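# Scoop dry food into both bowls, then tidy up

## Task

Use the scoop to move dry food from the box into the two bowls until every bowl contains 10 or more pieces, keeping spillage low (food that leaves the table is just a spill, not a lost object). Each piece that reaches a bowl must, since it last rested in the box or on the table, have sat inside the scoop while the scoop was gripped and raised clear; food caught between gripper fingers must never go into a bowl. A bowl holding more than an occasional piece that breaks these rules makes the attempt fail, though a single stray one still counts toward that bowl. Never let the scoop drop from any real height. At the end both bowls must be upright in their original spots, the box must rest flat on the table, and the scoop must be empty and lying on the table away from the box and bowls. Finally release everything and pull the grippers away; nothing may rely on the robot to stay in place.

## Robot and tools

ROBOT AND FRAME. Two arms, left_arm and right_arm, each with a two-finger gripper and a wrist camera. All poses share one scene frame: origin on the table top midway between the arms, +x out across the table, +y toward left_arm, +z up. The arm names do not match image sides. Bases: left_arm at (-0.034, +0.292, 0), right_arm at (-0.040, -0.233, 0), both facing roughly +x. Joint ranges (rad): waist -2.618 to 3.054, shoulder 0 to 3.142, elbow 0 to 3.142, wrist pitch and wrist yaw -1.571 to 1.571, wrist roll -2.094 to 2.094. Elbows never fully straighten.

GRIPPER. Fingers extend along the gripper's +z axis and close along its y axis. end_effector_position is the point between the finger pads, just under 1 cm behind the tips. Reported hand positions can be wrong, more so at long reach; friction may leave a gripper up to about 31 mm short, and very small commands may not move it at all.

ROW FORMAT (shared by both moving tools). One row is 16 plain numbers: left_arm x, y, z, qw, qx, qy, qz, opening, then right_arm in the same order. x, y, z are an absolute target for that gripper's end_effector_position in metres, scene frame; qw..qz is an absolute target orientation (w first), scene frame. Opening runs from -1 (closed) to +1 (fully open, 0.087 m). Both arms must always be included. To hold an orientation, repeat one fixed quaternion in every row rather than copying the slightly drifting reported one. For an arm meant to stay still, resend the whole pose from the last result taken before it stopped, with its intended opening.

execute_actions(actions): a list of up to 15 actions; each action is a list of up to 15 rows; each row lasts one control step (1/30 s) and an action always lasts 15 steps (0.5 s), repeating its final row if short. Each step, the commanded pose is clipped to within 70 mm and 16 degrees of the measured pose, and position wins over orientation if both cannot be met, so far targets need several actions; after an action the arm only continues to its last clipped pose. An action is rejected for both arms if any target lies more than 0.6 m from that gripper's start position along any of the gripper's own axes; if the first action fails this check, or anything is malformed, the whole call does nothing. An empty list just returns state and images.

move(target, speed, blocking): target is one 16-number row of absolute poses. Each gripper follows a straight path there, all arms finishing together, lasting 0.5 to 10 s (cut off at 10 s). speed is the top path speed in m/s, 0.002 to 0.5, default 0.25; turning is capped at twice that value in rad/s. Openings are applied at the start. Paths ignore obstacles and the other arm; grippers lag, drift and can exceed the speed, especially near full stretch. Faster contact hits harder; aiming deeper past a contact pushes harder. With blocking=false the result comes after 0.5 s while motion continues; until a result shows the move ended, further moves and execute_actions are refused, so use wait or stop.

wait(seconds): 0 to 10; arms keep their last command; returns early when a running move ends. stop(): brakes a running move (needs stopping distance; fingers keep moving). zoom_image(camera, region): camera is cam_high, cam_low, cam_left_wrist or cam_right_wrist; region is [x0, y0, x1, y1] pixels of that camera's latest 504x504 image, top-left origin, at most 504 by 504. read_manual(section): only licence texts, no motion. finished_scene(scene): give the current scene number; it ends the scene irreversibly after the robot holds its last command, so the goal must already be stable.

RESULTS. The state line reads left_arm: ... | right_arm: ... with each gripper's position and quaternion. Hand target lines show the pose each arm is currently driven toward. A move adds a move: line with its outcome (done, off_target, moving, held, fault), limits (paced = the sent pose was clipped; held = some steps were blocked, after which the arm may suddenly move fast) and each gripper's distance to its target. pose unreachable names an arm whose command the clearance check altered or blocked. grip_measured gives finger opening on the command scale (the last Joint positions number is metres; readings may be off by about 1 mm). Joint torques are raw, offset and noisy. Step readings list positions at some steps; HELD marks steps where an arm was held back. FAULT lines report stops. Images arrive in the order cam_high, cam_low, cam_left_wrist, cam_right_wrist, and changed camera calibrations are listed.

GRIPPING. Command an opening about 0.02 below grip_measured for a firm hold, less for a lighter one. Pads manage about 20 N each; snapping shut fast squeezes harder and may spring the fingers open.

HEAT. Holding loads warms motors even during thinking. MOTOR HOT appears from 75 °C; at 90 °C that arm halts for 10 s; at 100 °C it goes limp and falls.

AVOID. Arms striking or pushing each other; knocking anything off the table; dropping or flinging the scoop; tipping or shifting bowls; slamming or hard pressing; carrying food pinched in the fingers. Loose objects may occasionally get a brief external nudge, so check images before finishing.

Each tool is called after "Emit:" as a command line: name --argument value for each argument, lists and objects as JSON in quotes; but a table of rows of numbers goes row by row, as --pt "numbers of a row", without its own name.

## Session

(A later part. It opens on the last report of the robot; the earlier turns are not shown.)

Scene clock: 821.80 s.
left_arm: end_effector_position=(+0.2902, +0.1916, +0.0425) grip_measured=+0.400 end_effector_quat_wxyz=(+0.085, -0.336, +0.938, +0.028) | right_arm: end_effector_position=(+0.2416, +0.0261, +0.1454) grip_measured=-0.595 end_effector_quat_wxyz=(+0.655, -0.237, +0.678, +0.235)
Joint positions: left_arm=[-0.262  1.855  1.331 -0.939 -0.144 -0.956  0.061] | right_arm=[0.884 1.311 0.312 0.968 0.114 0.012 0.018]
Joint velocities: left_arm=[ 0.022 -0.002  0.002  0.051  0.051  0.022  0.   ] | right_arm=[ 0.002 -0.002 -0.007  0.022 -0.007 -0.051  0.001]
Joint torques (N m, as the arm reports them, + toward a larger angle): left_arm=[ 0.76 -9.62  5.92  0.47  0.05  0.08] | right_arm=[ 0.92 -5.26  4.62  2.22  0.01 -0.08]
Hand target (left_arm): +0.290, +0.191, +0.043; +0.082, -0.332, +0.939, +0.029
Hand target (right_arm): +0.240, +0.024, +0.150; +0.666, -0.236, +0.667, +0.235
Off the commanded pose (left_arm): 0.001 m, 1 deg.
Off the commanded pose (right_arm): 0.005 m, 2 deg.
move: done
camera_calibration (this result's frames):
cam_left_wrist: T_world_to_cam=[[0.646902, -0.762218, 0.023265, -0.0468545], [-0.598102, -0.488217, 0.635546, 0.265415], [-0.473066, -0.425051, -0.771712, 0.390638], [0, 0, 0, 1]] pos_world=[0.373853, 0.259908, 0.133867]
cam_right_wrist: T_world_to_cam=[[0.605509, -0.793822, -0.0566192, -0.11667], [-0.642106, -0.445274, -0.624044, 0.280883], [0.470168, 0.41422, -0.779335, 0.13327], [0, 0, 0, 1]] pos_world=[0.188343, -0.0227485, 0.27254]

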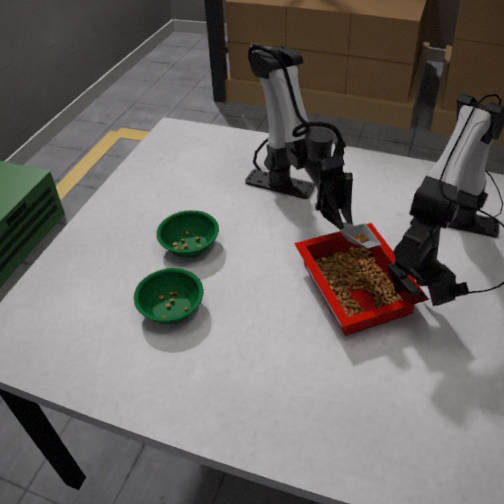

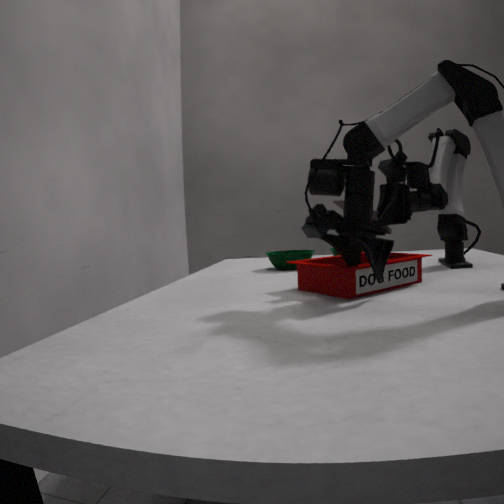

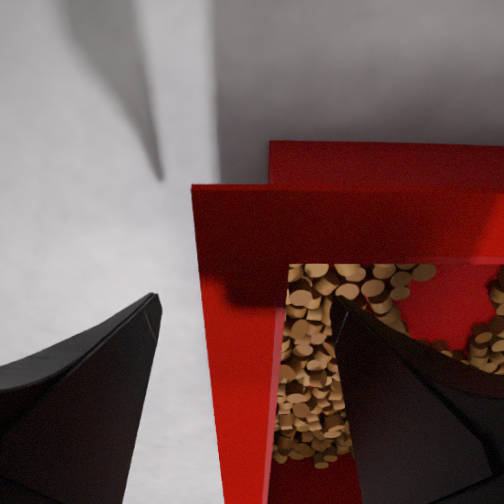

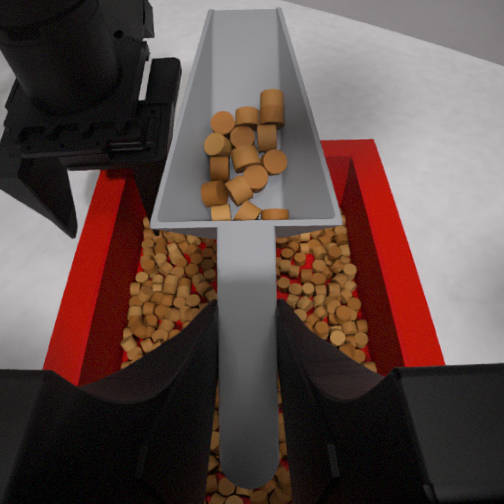

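Emit:
move --target '[0.29,0.2,0.16,0.0822,-0.3322,0.9392,0.0291,0.4, 0.36,-0.296,0.15,0.6399,0.0727,0.7626,-0.061,-0.68]' --speed 0.12

Emit:
move --target '[0.2,0.3,0.25,0.5,0,0.866,0,0.4, 0.375,-0.299,0.155,0.1299,0.0941,0.9869,-0.0124,-0.68]' --speed 0.12

Emit:
zoom_image --camera "cam_high" --region '[100, 170, 280, 350]'

Scene clock: 839.73 s.
left_arm: end_effector_position=(+0.2889, +0.1977, +0.1535) grip_measured=+0.400 end_effector_quat_wxyz=(+0.079, -0.331, +0.940, +0.033) | right_arm: end_effector_position=(+0.3553, -0.2849, +0.1346) grip_measured=-0.595 end_effector_quat_wxyz=(+0.624, +0.066, +0.777, -0.053)
Joint positions: left_arm=[-0.248  1.832  1.746 -1.391 -0.144 -0.931  0.061] | right_arm=[-0.014  1.321  0.491  0.613  0.065  0.014  0.018]
Joint velocities: left_arm=[-0.007  0.007 -0.002  0.037  0.007 -0.022  0.   ] | right_arm=[ 0.002 -0.012 -0.022 -0.037  0.037 -0.022  0.001]
Joint torques (N m, as the arm reports them, + toward a larger angle): left_arm=[ 1.21 -9.87  6.9   0.49  0.02  0.11] | right_arm=[ 0.   -4.42  9.48  2.07  0.12 -0.04]
Hand target (left_arm): +0.291, +0.200, +0.160; +0.082, -0.332, +0.939, +0.029
Hand target (right_arm): +0.364, -0.292, +0.150; +0.639, +0.070, +0.763, -0.063
Off the commanded pose (left_arm): 0.007 m, 1 deg.
Off the commanded pose (right_arm): 0.020 m, 3 deg.
move: off_target (right_arm)
camera_calibration (this result's frames):
cam_left_wrist: T_world_to_cam=[[0.639268, -0.768946, 0.00756488, -0.0379922], [-0.592858, -0.486563, 0.641697, 0.194271], [-0.48975, -0.414702, -0.766921, 0.480263], [0, 0, 0, 1]] pos_world=[0.374672, 0.264477, 0.243948]
cam_right_wrist: T_world_to_cam=[[-0.205413, -0.977784, -0.0417713, -0.199344], [-0.85934, 0.200626, -0.470407, 0.449137], [0.468337, -0.0607319, -0.88146, 0.0792399], [0, 0, 0, 1]] pos_world=[0.307903, -0.280211, 0.272797]

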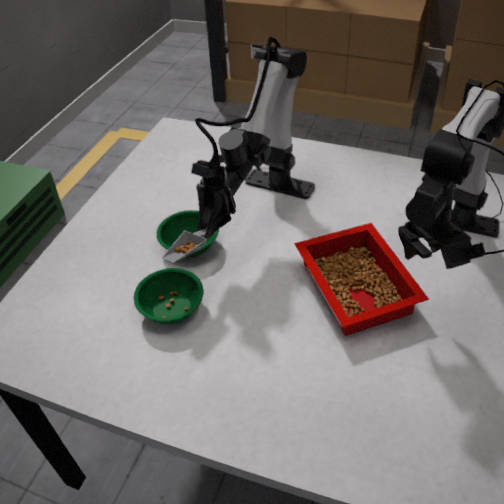

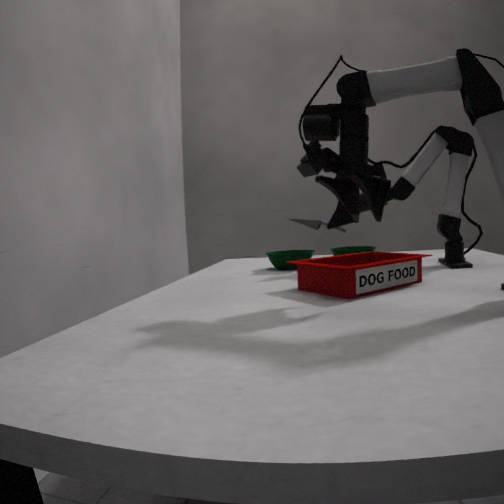

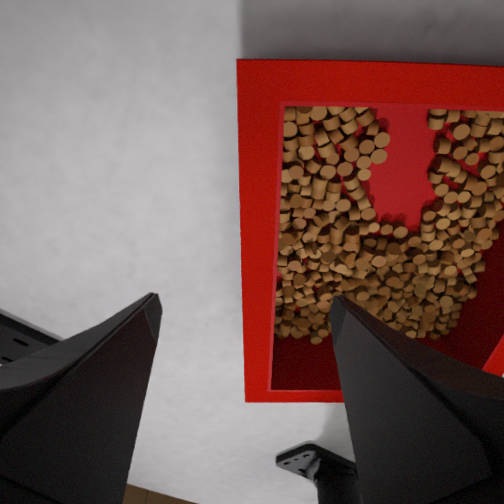

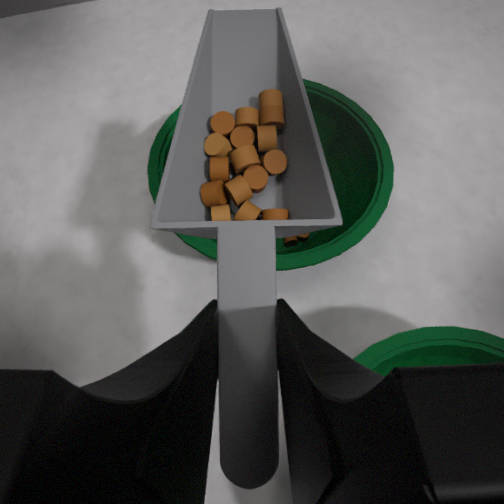

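Scene clock: 844.90 s.
left_arm: end_effector_position=(+0.2017, +0.2971, +0.2526) grip_measured=+0.400 end_effector_quat_wxyz=(+0.499, -0.002, +0.867, -0.004) | right_arm: end_effector_position=(+0.3732, -0.2956, +0.1485) grip_measured=-0.595 end_effector_quat_wxyz=(+0.120, +0.084, +0.989, -0.015)
Joint positions: left_arm=[ 0.072  0.724  1.005 -0.807  0.056  0.021  0.061] | right_arm=[-0.056  2.1    2.097 -1.325  0.016  0.021  0.018]
Joint velocities: left_arm=[-0.002 -0.007 -0.007  0.051  0.022  0.037 -0.001] | right_arm=[-0.012 -0.002 -0.007 -0.022 -0.022 -0.037 -0.   ]
Joint torques (N m, as the arm reports them, + toward a larger angle): left_arm=[ 1.21 -1.09  4.32  2.06  0.29  0.13] | right_arm=[ -0.05 -12.73   8.89   0.8   -0.14   0.1 ]
Hand target (left_arm): +0.201, +0.298, +0.248; +0.499, -0.001, +0.866, -0.004
Hand target (right_arm): +0.378, -0.299, +0.154; +0.130, +0.092, +0.987, -0.011
Off the commanded pose (left_arm): 0.004 m, 1 deg.
Off the commanded pose (right_arm): 0.008 m, 2 deg.
move: done
camera_calibration (this result's frames):
cam_left_wrist: T_world_to_cam=[[-0.00329155, -0.999436, 0.0334236, 0.284988], [-0.984387, -0.00264376, -0.175997, 0.269057], [0.175986, -0.033481, -0.983823, 0.362128], [0, 0, 0, 1]] pos_world=[0.202065, 0.297663, 0.394098]
cam_right_wrist: T_world_to_cam=[[-0.222717, -0.974565, 0.0248961, -0.208073], [-0.790943, 0.195566, 0.579796, 0.290273], [-0.569917, 0.109439, -0.814382, 0.510338], [0, 0, 0, 1]] pos_world=[0.474099, -0.315399, 0.252491]

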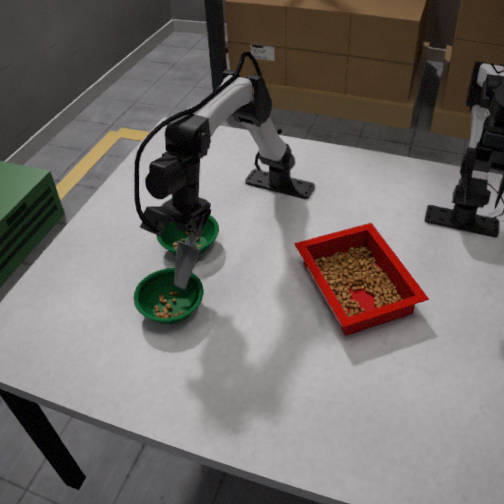

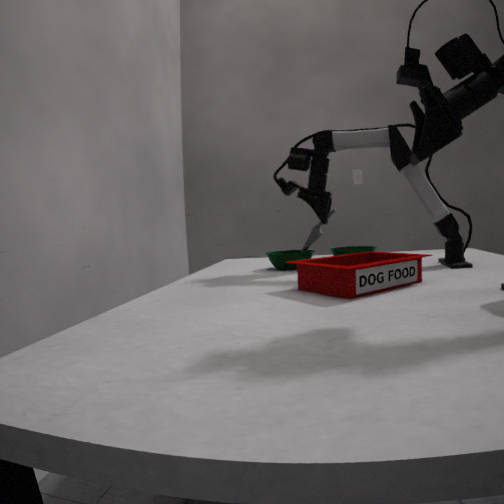

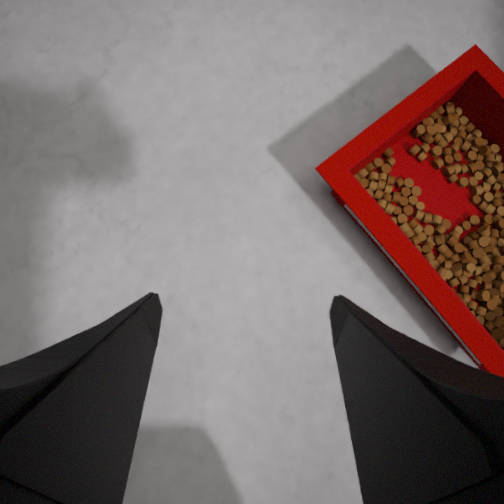

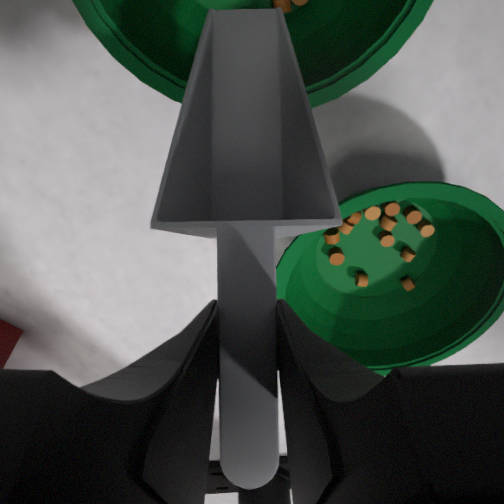

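Region (100, 170, 280, 350) of cam_high's 504x504 image, scaled by 2.800, with more detail than that image has.

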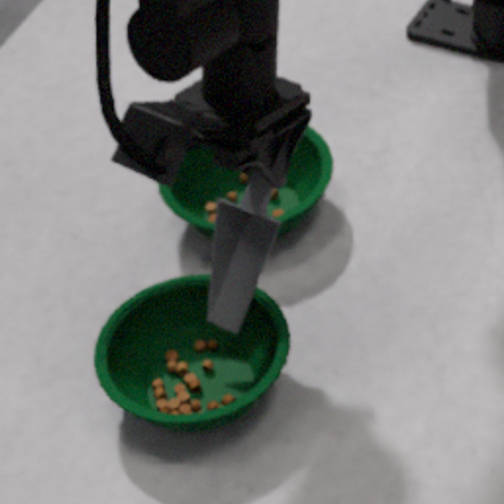

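Emit:
move --target '[0.2,0.3,0.25,0.5,0,0.866,0,0.4, 0.25,-0.18,0.12,0.4617,0,0.887,0,-0.68]' --speed 0.15

Emit:
move --target '[0.2,0.3,0.25,0.5,0,0.866,0,0.4, 0.25,-0.18,0.023,0.4617,0,0.887,0,-0.68]' --speed 0.06

Scene clock: 855.23 s.
left_arm: end_effector_position=(+0.2017, +0.2988, +0.2527) grip_measured=+0.400 end_effector_quat_wxyz=(+0.499, -0.000, +0.866, -0.001) | right_arm: end_effector_position=(+0.2451, -0.1839, +0.1165) grip_measured=-0.595 end_effector_quat_wxyz=(+0.445, -0.004, +0.895, -0.003)
Joint positions: left_arm=[ 0.08   0.724  1.005 -0.807  0.059  0.032  0.061] | right_arm=[ 0.374  0.961  0.607 -0.314  0.228  0.165  0.018]
Joint velocities: left_arm=[0.002 0.002 0.002 0.051 0.037 0.022 0.   ] | right_arm=[ 0.002  0.007 -0.017  0.022 -0.007 -0.022 -0.   ]
Joint torques (N m, as the arm reports them, + toward a larger angle): left_arm=[ 1.19 -0.8   4.86  1.92  0.21  0.18] | right_arm=[ 1.55 -4.4   5.87  1.97  0.25  0.11]
Hand target (left_arm): +0.200, +0.300, +0.250; +0.500, -0.000, +0.866, -0.000
Hand target (right_arm): +0.247, -0.182, +0.120; +0.461, +0.001, +0.887, +0.000
Off the commanded pose (left_arm): 0.003 m, 0 deg.
Off the commanded pose (right_arm): 0.007 m, 2 deg.
move: done
camera_calibration (this result's frames):
cam_left_wrist: T_world_to_cam=[[-0.00376027, -0.999644, 0.0264025, 0.288568], [-0.984294, -0.000960061, -0.176534, 0.268718], [0.176497, -0.0266516, -0.98394, 0.360152], [0, 0, 0, 1]] pos_world=[0.202017, 0.298322, 0.394187]
cam_right_wrist: T_world_to_cam=[[-0.0472081, -0.998789, -0.0138829, -0.169872], [-0.997047, 0.0479595, -0.0599794, 0.283563], [0.0605725, 0.0110104, -0.998103, 0.247746], [0, 0, 0, 1]] pos_world=[0.2597, -0.185993, 0.261926]

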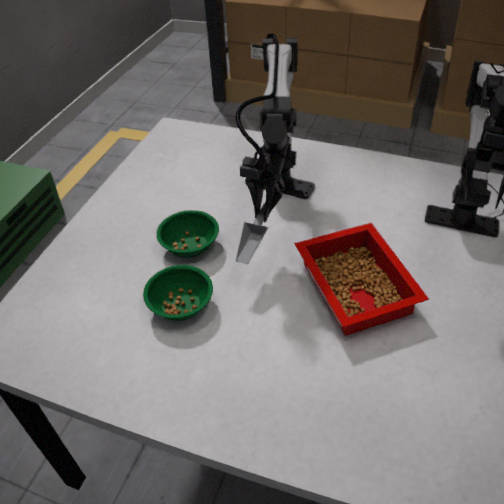

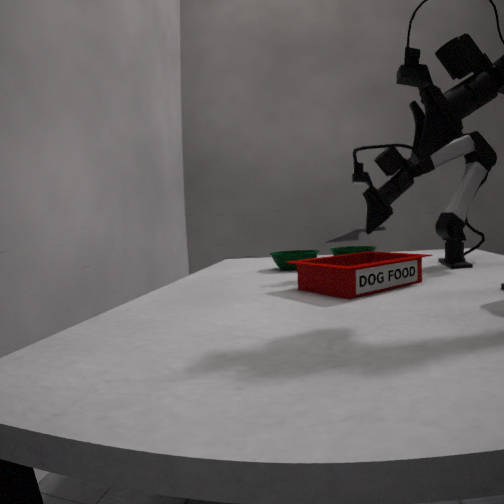

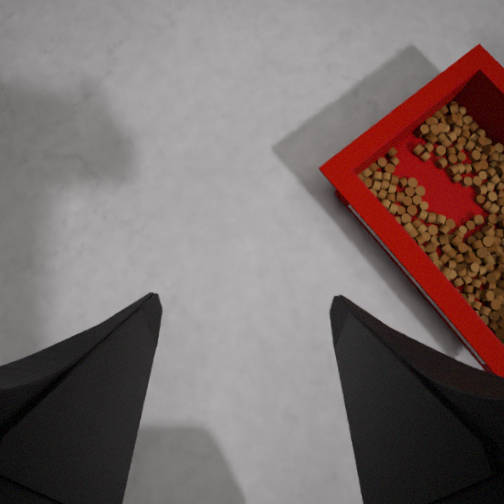

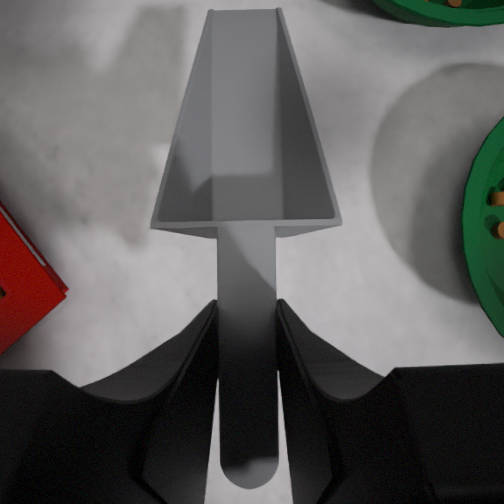

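Scene clock: 857.17 s.
left_arm: end_effector_position=(+0.2017, +0.2988, +0.2527) grip_measured=+0.400 end_effector_quat_wxyz=(+0.499, -0.000, +0.866, -0.001) | right_arm: end_effector_position=(+0.2491, -0.1817, +0.0274) grip_measured=-0.595 end_effector_quat_wxyz=(+0.457, -0.003, +0.890, -0.000)
Joint positions: left_arm=[ 0.08   0.724  1.005 -0.807  0.059  0.032  0.061] | right_arm=[0.38  1.16  0.294 0.223 0.232 0.167 0.018]
Joint velocities: left_arm=[-0.002 -0.012  0.002 -0.007 -0.007 -0.066 -0.   ] | right_arm=[-0.007  0.007 -0.012  0.051  0.022 -0.051 -0.001]
Joint torques (N m, as the arm reports them, + toward a larger angle): left_arm=[ 0.98 -0.64  4.78  2.01  0.23  0.08] | right_arm=[ 1.51 -2.03  4.95  2.    0.22  0.13]
Hand target (left_arm): +0.200, +0.300, +0.250; +0.500, -0.000, +0.866, +0.000
Hand target (right_arm): +0.249, -0.180, +0.024; +0.461, -0.000, +0.887, +0.000
Off the commanded pose (left_arm): 0.003 m, 0 deg.
Off the commanded pose (right_arm): 0.005 m, 1 deg.
move: done
camera_calibration (this result's frames):
cam_left_wrist: T_world_to_cam=[[-0.00376027, -0.999644, 0.0264025, 0.288568], [-0.984294, -0.000960061, -0.176534, 0.268718], [0.176497, -0.0266516, -0.98394, 0.360152], [0, 0, 0, 1]] pos_world=[0.202017, 0.298322, 0.394187]
cam_right_wrist: T_world_to_cam=[[-0.0460281, -0.99871, -0.0214618, -0.168828], [-0.995249, 0.0476926, -0.0848786, 0.282245], [0.0857926, 0.017453, -0.99616, 0.153379], [0, 0, 0, 1]] pos_world=[0.259975, -0.184748, 0.173123]

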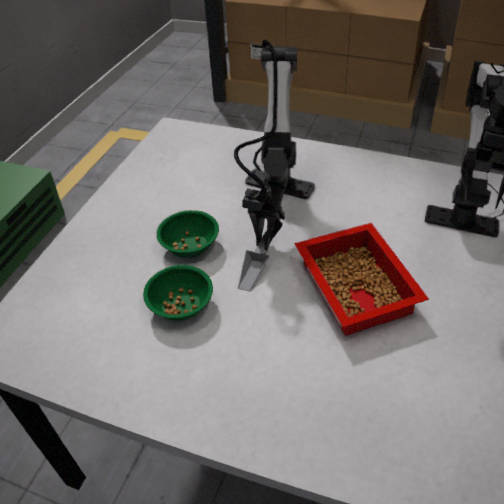

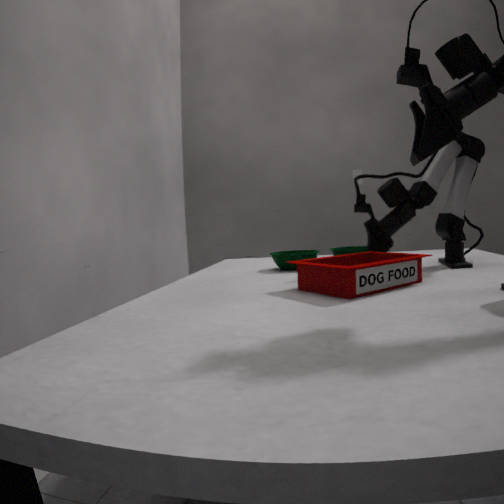

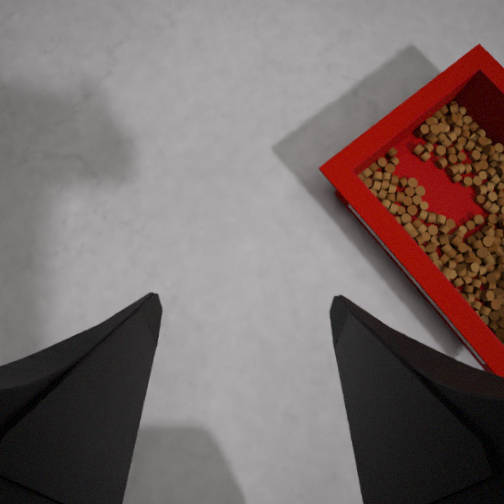

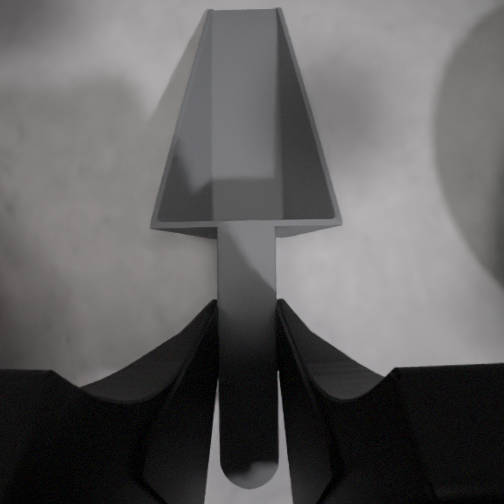

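Emit:
move --target '[0.2,0.3,0.25,0.5,0,0.866,0,0.4, 0.249,-0.1817,0.027,0.4617,0,0.887,0,-0.2]' --speed 0.06

Emit:
move --target '[0.2,0.3,0.25,0.5,0,0.866,0,0.4, 0.23,-0.18,0.10,0.4617,0,0.887,0,-0.2]' --speed 0.1

Emit:
move --target '[0.2,0.3,0.25,0.5,0,0.866,0,0.4, 0.385,-0.223,0.10,0.3160,0.3596,0.8682,-0.1309,-1]' --speed 0.15

Emit:
move --target '[0.2,0.3,0.25,0.5,0,0.866,0,0.4, 0.39,-0.228,0.035,0.3160,0.3596,0.8682,-0.1309,-1]' --speed 0.06

Emit:
zoom_image --camera "cam_high" --region '[100, 170, 300, 350]'

Scene clock: 884.87 s.
left_arm: end_effector_position=(+0.2017, +0.2988, +0.2527) grip_measured=+0.400 end_effector_quat_wxyz=(+0.499, -0.000, +0.866, -0.001) | right_arm: end_effector_position=(+0.2503, -0.1814, +0.0285) grip_measured=-0.200 end_effector_quat_wxyz=(+0.460, -0.002, +0.888, +0.001)
Joint positions: left_arm=[ 0.08   0.724  1.005 -0.807  0.059  0.032  0.061] | right_arm=[0.38  1.16  0.294 0.23  0.232 0.167 0.035]
Joint velocities: left_arm=[-0.007  0.007  0.017  0.095  0.007 -0.066 -0.001] | right_arm=[-0.007 -0.007  0.007  0.037  0.007 -0.007  0.001]
Joint torques (N m, as the arm reports them, + toward a larger angle): left_arm=[ 1.21 -1.    4.76  1.93  0.18  0.12] | right_arm=[ 1.11 -3.63  5.46  1.82  0.19  0.07]
Hand target (left_arm): +0.200, +0.300, +0.250; +0.500, -0.000, +0.866, +0.000
Hand target (right_arm): +0.249, -0.182, +0.027; +0.462, +0.000, +0.887, +0.000
Off the commanded pose (left_arm): 0.003 m, 0 deg.
Off the commanded pose (right_arm): 0.002 m, 0 deg.
move: done
camera_calibration (this result's frames):
cam_left_wrist: T_world_to_cam=[[-0.00376027, -0.999644, 0.0264025, 0.288568], [-0.984294, -0.000960061, -0.176534, 0.268718], [0.176497, -0.0266516, -0.98394, 0.360152], [0, 0, 0, 1]] pos_world=[0.202017, 0.298322, 0.394187]
cam_right_wrist: T_world_to_cam=[[-0.0458794, -0.998665, -0.0237251, -0.168359], [-0.99467, 0.0478656, -0.0913314, 0.283578], [0.0923451, 0.0194084, -0.995538, 0.153154], [0, 0, 0, 1]] pos_world=[0.260199, -0.184681, 0.174376]

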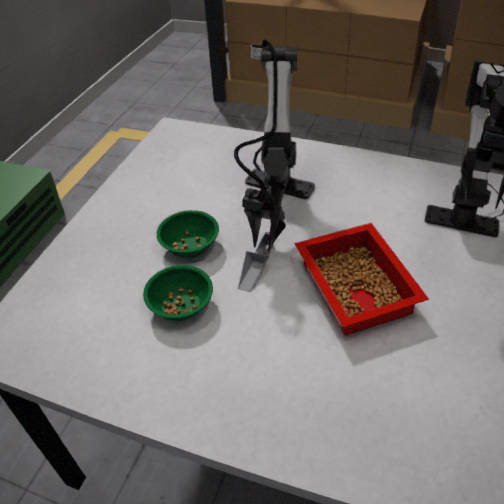

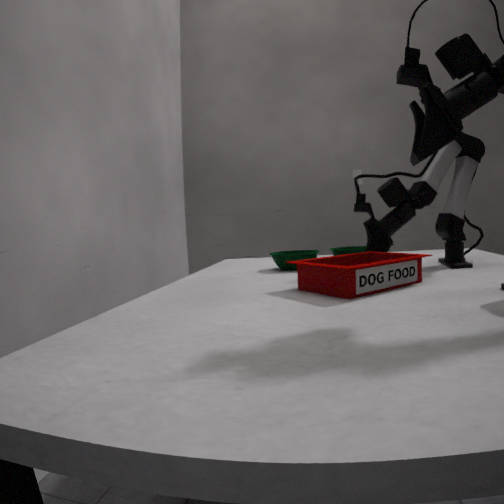

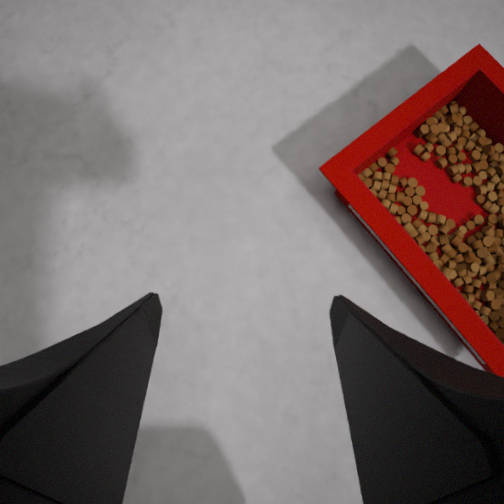

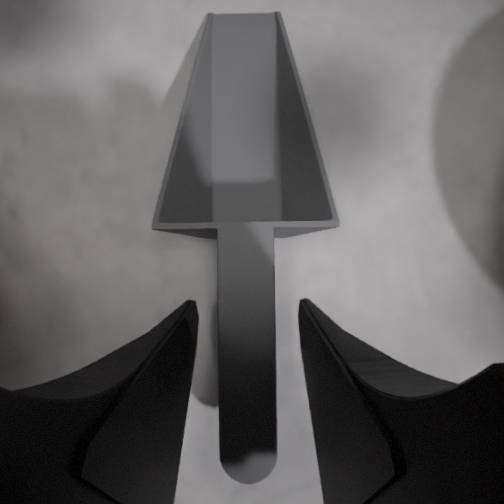

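Scene clock: 886.30 s.
left_arm: end_effector_position=(+0.2017, +0.2988, +0.2527) grip_measured=+0.400 end_effector_quat_wxyz=(+0.499, -0.000, +0.866, -0.001) | right_arm: end_effector_position=(+0.2252, -0.1836, +0.0832) grip_measured=-0.200 end_effector_quat_wxyz=(+0.443, -0.006, +0.897, -0.006)
Joint positions: left_arm=[ 0.08   0.724  1.005 -0.807  0.059  0.032  0.061] | right_arm=[ 0.413  0.895  0.456 -0.241  0.26   0.186  0.035]
Joint velocities: left_arm=[-0.002 -0.002  0.002 -0.007  0.022 -0.037 -0.001] | right_arm=[ 0.012 -0.007  0.012  0.007  0.037  0.022  0.   ]
Joint torques (N m, as the arm reports them, + toward a larger angle): left_arm=[ 1.2  -1.09  4.67  1.97  0.22  0.11] | right_arm=[ 1.44 -3.58  9.55  1.63  0.25  0.12]
Hand target (left_arm): +0.200, +0.300, +0.250; +0.500, +0.000, +0.866, +0.000
Hand target (right_arm): +0.231, -0.180, +0.099; +0.462, +0.000, +0.887, +0.001
Off the commanded pose (left_arm): 0.003 m, 0 deg.
Off the commanded pose (right_arm): 0.018 m, 3 deg.
move: off_target (right_arm)
camera_calibration (this result's frames):
cam_left_wrist: T_world_to_cam=[[-0.00395145, -0.999652, 0.0260725, 0.288708], [-0.984294, -0.000713565, -0.176535, 0.268645], [0.176492, -0.0263606, -0.983949, 0.360069], [0, 0, 0, 1]] pos_world=[0.202017, 0.298291, 0.394187]
cam_right_wrist: T_world_to_cam=[[-0.0464878, -0.998889, -0.00769994, -0.17172], [-0.99744, 0.0468368, -0.0540355, 0.261123], [0.0543361, 0.00516824, -0.998509, 0.216063], [0, 0, 0, 1]] pos_world=[0.240732, -0.184876, 0.228529]

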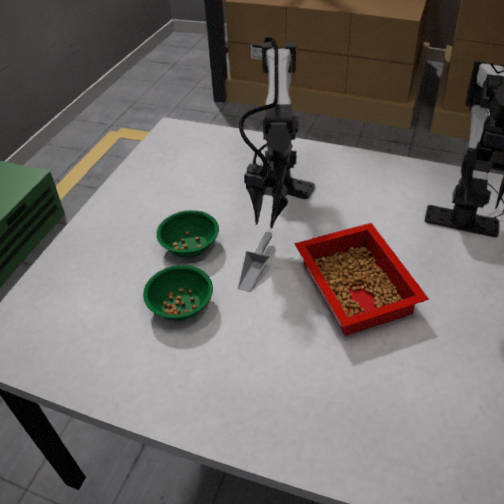

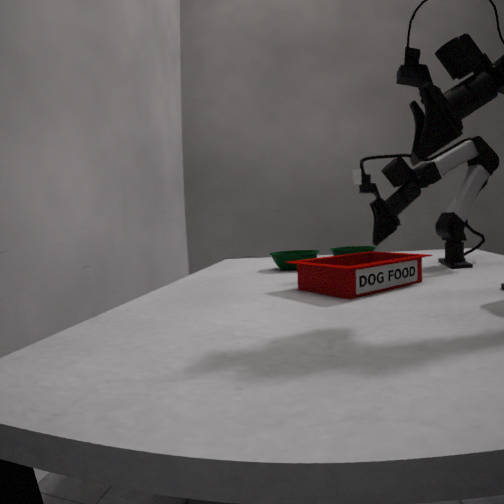

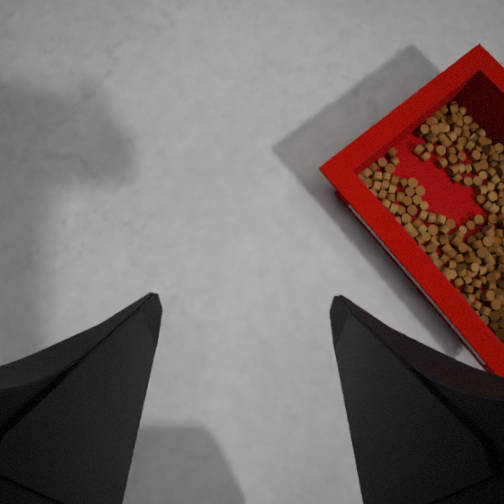

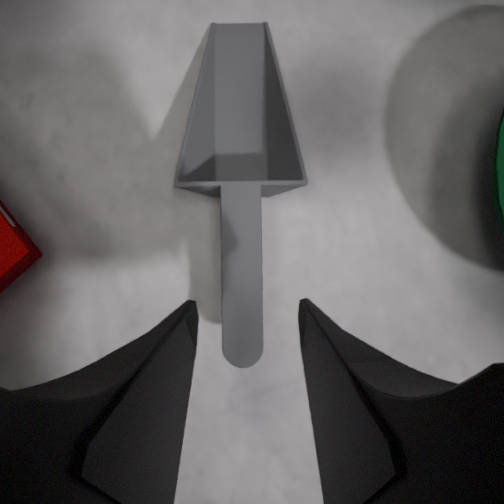

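Scene clock: 889.60 s.
left_arm: end_effector_position=(+0.2017, +0.2988, +0.2527) grip_measured=+0.400 end_effector_quat_wxyz=(+0.499, -0.000, +0.866, -0.001) | right_arm: end_effector_position=(+0.3789, -0.2150, +0.0953) grip_measured=-1.000 end_effector_quat_wxyz=(+0.309, +0.347, +0.876, -0.128)
Joint positions: left_arm=[ 0.08   0.724  1.005 -0.807  0.059  0.032  0.061] | right_arm=[ 0.287  1.843  1.433 -0.729  0.545  0.83   0.   ]
Joint velocities: left_arm=[-0.002  0.012  0.002  0.007  0.022  0.051 -0.001] | right_arm=[-0.007  0.012  0.017 -0.037 -0.037  0.037  0.   ]
Joint torques (N m, as the arm reports them, + toward a larger angle): left_arm=[ 1.56 -0.94  4.76  1.94  0.26  0.11] | right_arm=[ -0.06 -10.13   9.15   0.99   0.44   0.1 ]
Hand target (left_arm): +0.200, +0.300, +0.250; +0.500, -0.000, +0.866, +0.000
Hand target (right_arm): +0.385, -0.220, +0.101; +0.315, +0.359, +0.869, -0.131
Off the commanded pose (left_arm): 0.003 m, 0 deg.
Off the commanded pose (right_arm): 0.011 m, 2 deg.
move: off_target (right_arm)
camera_calibration (this result's frames):
cam_left_wrist: T_world_to_cam=[[-0.00395145, -0.999652, 0.0260725, 0.288708], [-0.984294, -0.000713565, -0.176535, 0.268645], [0.176492, -0.0263606, -0.983949, 0.360069], [0, 0, 0, 1]] pos_world=[0.202017, 0.298291, 0.394187]
cam_right_wrist: T_world_to_cam=[[-0.726775, -0.686876, -0.000281235, 0.128334], [-0.675637, 0.714809, 0.180453, 0.415884], [-0.123748, 0.131339, -0.983584, 0.313185], [0, 0, 0, 1]] pos_world=[0.413012, -0.250261, 0.233032]

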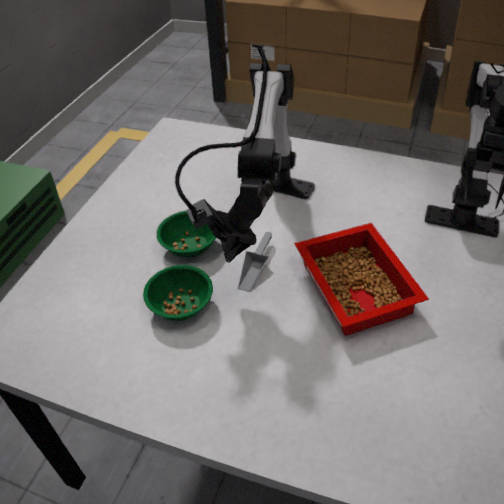

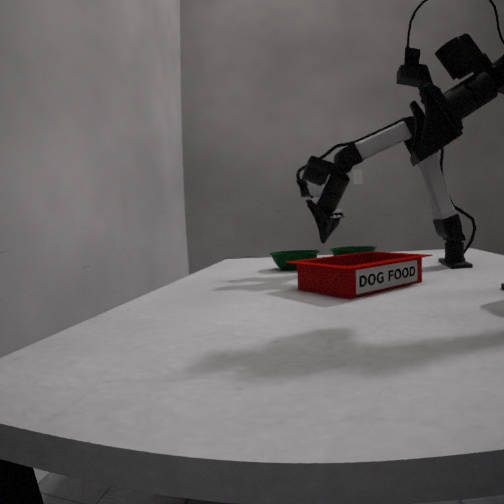

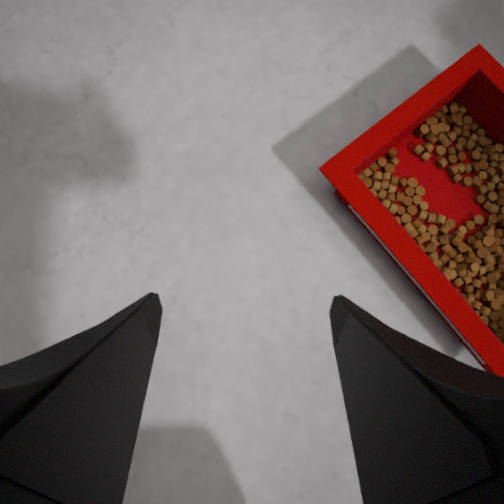

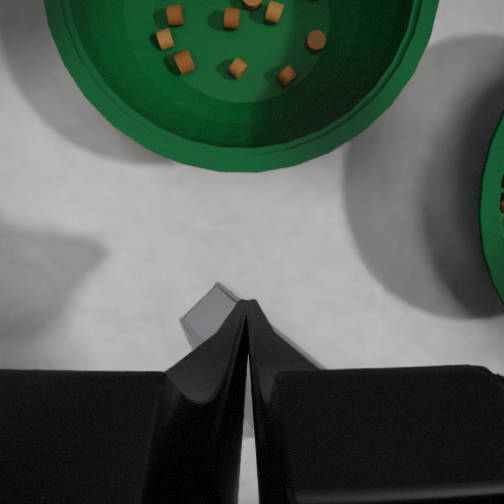

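Scene clock: 891.17 s.
left_arm: end_effector_position=(+0.2017, +0.2988, +0.2527) grip_measured=+0.400 end_effector_quat_wxyz=(+0.499, -0.000, +0.866, -0.001) | right_arm: end_effector_position=(+0.3927, -0.2214, +0.0433) grip_measured=-1.000 end_effector_quat_wxyz=(+0.320, +0.359, +0.868, -0.123)
Joint positions: left_arm=[ 0.08   0.724  1.005 -0.807  0.059  0.032  0.061] | right_arm=[ 0.266  1.922  1.313 -0.499  0.545  0.83   0.   ]
Joint velocities: left_arm=[-0.032 -0.002 -0.002  0.037 -0.007 -0.022  0.001] | right_arm=[-0.007 -0.002 -0.002 -0.051 -0.037  0.007  0.   ]
Joint torques (N m, as the arm reports them, + toward a larger angle): left_arm=[ 1.48 -0.69  4.59  1.99  0.18  0.1 ] | right_arm=[ -0.01 -10.95   5.05   1.22   0.37  -0.06]
Hand target (left_arm): +0.200, +0.300, +0.250; +0.500, -0.000, +0.866, +0.000
Hand target (right_arm): +0.390, -0.228, +0.035; +0.316, +0.360, +0.868, -0.131
Off the commanded pose (left_arm): 0.003 m, 0 deg.
Off the commanded pose (right_arm): 0.011 m, 1 deg.
move: off_target (right_arm)
camera_calibration (this result's frames):
cam_left_wrist: T_world_to_cam=[[-0.00395145, -0.999652, 0.0260725, 0.288708], [-0.984294, -0.000713565, -0.176535, 0.268645], [0.176492, -0.0263606, -0.983949, 0.360069], [0, 0, 0, 1]] pos_world=[0.202017, 0.298291, 0.394187]
cam_right_wrist: T_world_to_cam=[[-0.740598, -0.671401, -0.0271114, 0.143946], [-0.665858, 0.727868, 0.163835, 0.438906], [-0.0902656, 0.139388, -0.986115, 0.253293], [0, 0, 0, 1]] pos_world=[0.421719, -0.258126, 0.18177]

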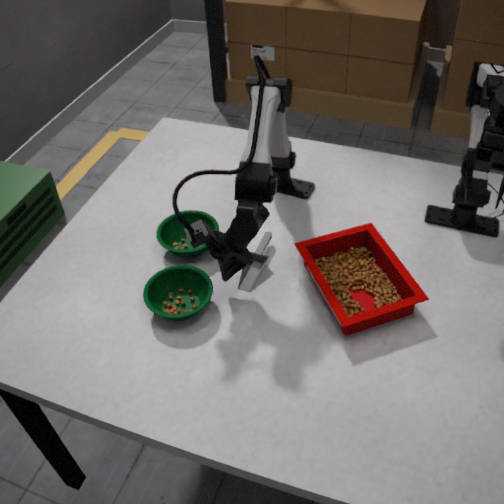

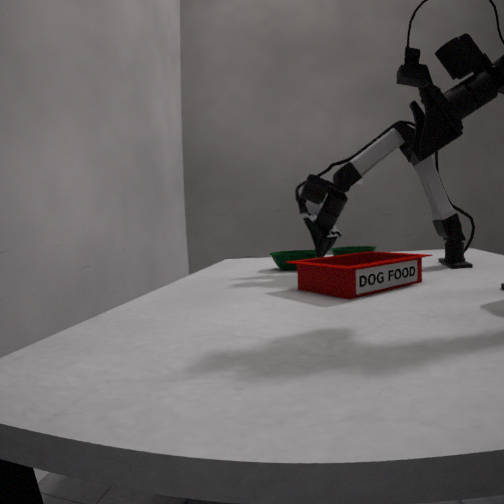

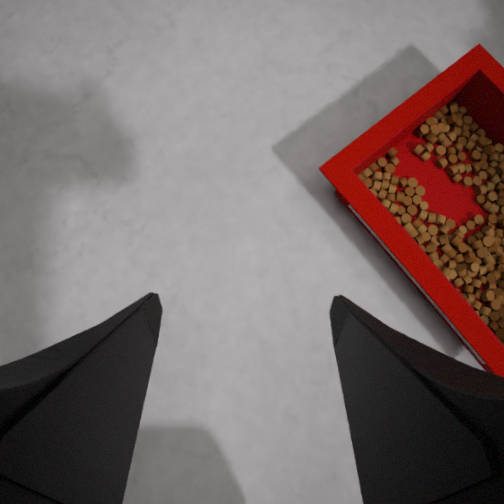

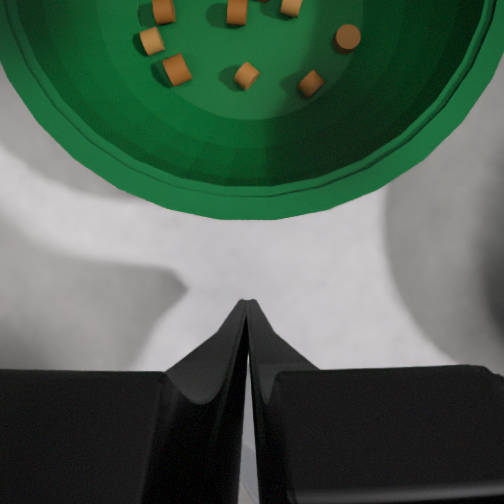

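Region (100, 170, 300, 350) of cam_high's 504x504 image, scaled by 2.520, with more detail than that image has; it fills the top 454 rows of this view, and the rest is white.

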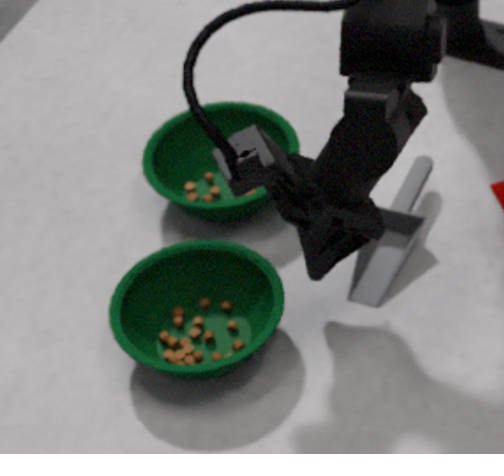

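Emit:
move --target '[0.2,0.3,0.25,0.5,0,0.866,0,0.4, 0.430,-0.259,0.04,0.3160,0.3596,0.8682,-0.1309,-1]' --speed 0.03

Scene clock: 903.40 s.
left_arm: end_effector_position=(+0.2017, +0.2988, +0.2527) grip_measured=+0.400 end_effector_quat_wxyz=(+0.499, -0.000, +0.866, -0.001) | right_arm: end_effector_position=(+0.4222, -0.2543, +0.0362) grip_measured=-1.000 end_effector_quat_wxyz=(+0.311, +0.359, +0.870, -0.134)
Joint positions: left_arm=[ 0.08   0.724  1.005 -0.807  0.059  0.032  0.061] | right_arm=[ 0.179  2.032  1.442 -0.5    0.517  0.741  0.   ]
Joint velocities: left_arm=[-0.002  0.027  0.007 -0.007 -0.022  0.007 -0.   ] | right_arm=[-0.002 -0.022 -0.012  0.007 -0.037 -0.037  0.   ]
Joint torques (N m, as the arm reports them, + toward a larger angle): left_arm=[ 1.16 -0.88  4.76  1.98  0.21  0.13] | right_arm=[ -0.11 -11.81   8.98   1.13   0.19  -0.06]
Hand target (left_arm): +0.200, +0.300, +0.250; +0.500, -0.000, +0.866, +0.000
Hand target (right_arm): +0.430, -0.258, +0.040; +0.316, +0.360, +0.868, -0.131
Off the commanded pose (left_arm): 0.003 m, 0 deg.
Off the commanded pose (right_arm): 0.010 m, 1 deg.
move: done
camera_calibration (this result's frames):
cam_left_wrist: T_world_to_cam=[[-0.00395145, -0.999652, 0.0260725, 0.288708], [-0.984294, -0.000713565, -0.176535, 0.268645], [0.176492, -0.0263606, -0.983949, 0.360069], [0, 0, 0, 1]] pos_world=[0.202017, 0.298291, 0.394187]
cam_right_wrist: T_world_to_cam=[[-0.745699, -0.666282, 0.0000730204, 0.146041], [-0.656529, 0.734803, 0.170394, 0.481256], [-0.113584, 0.127015, -0.985376, 0.260294], [0, 0, 0, 1]] pos_world=[0.454427, -0.289385, 0.174473]

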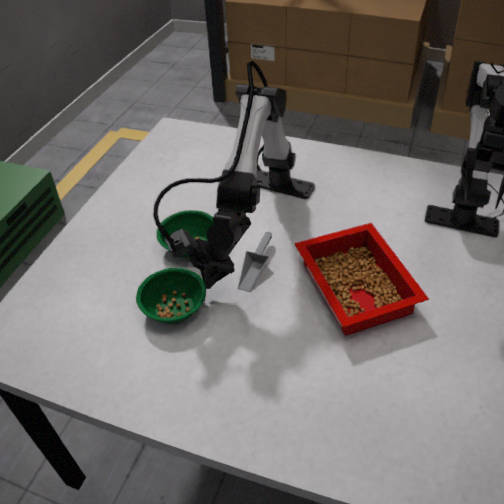

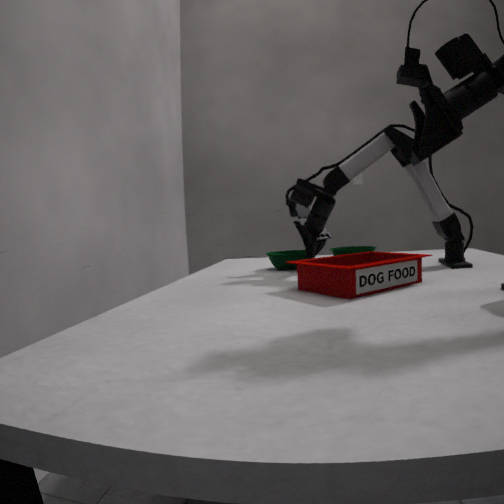

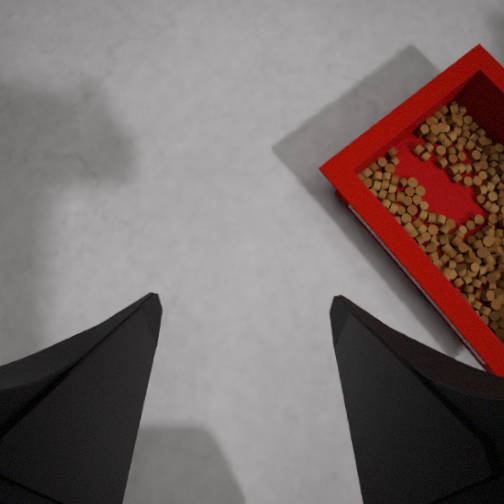

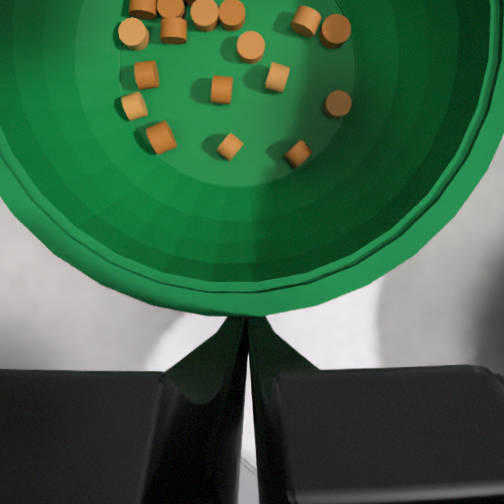

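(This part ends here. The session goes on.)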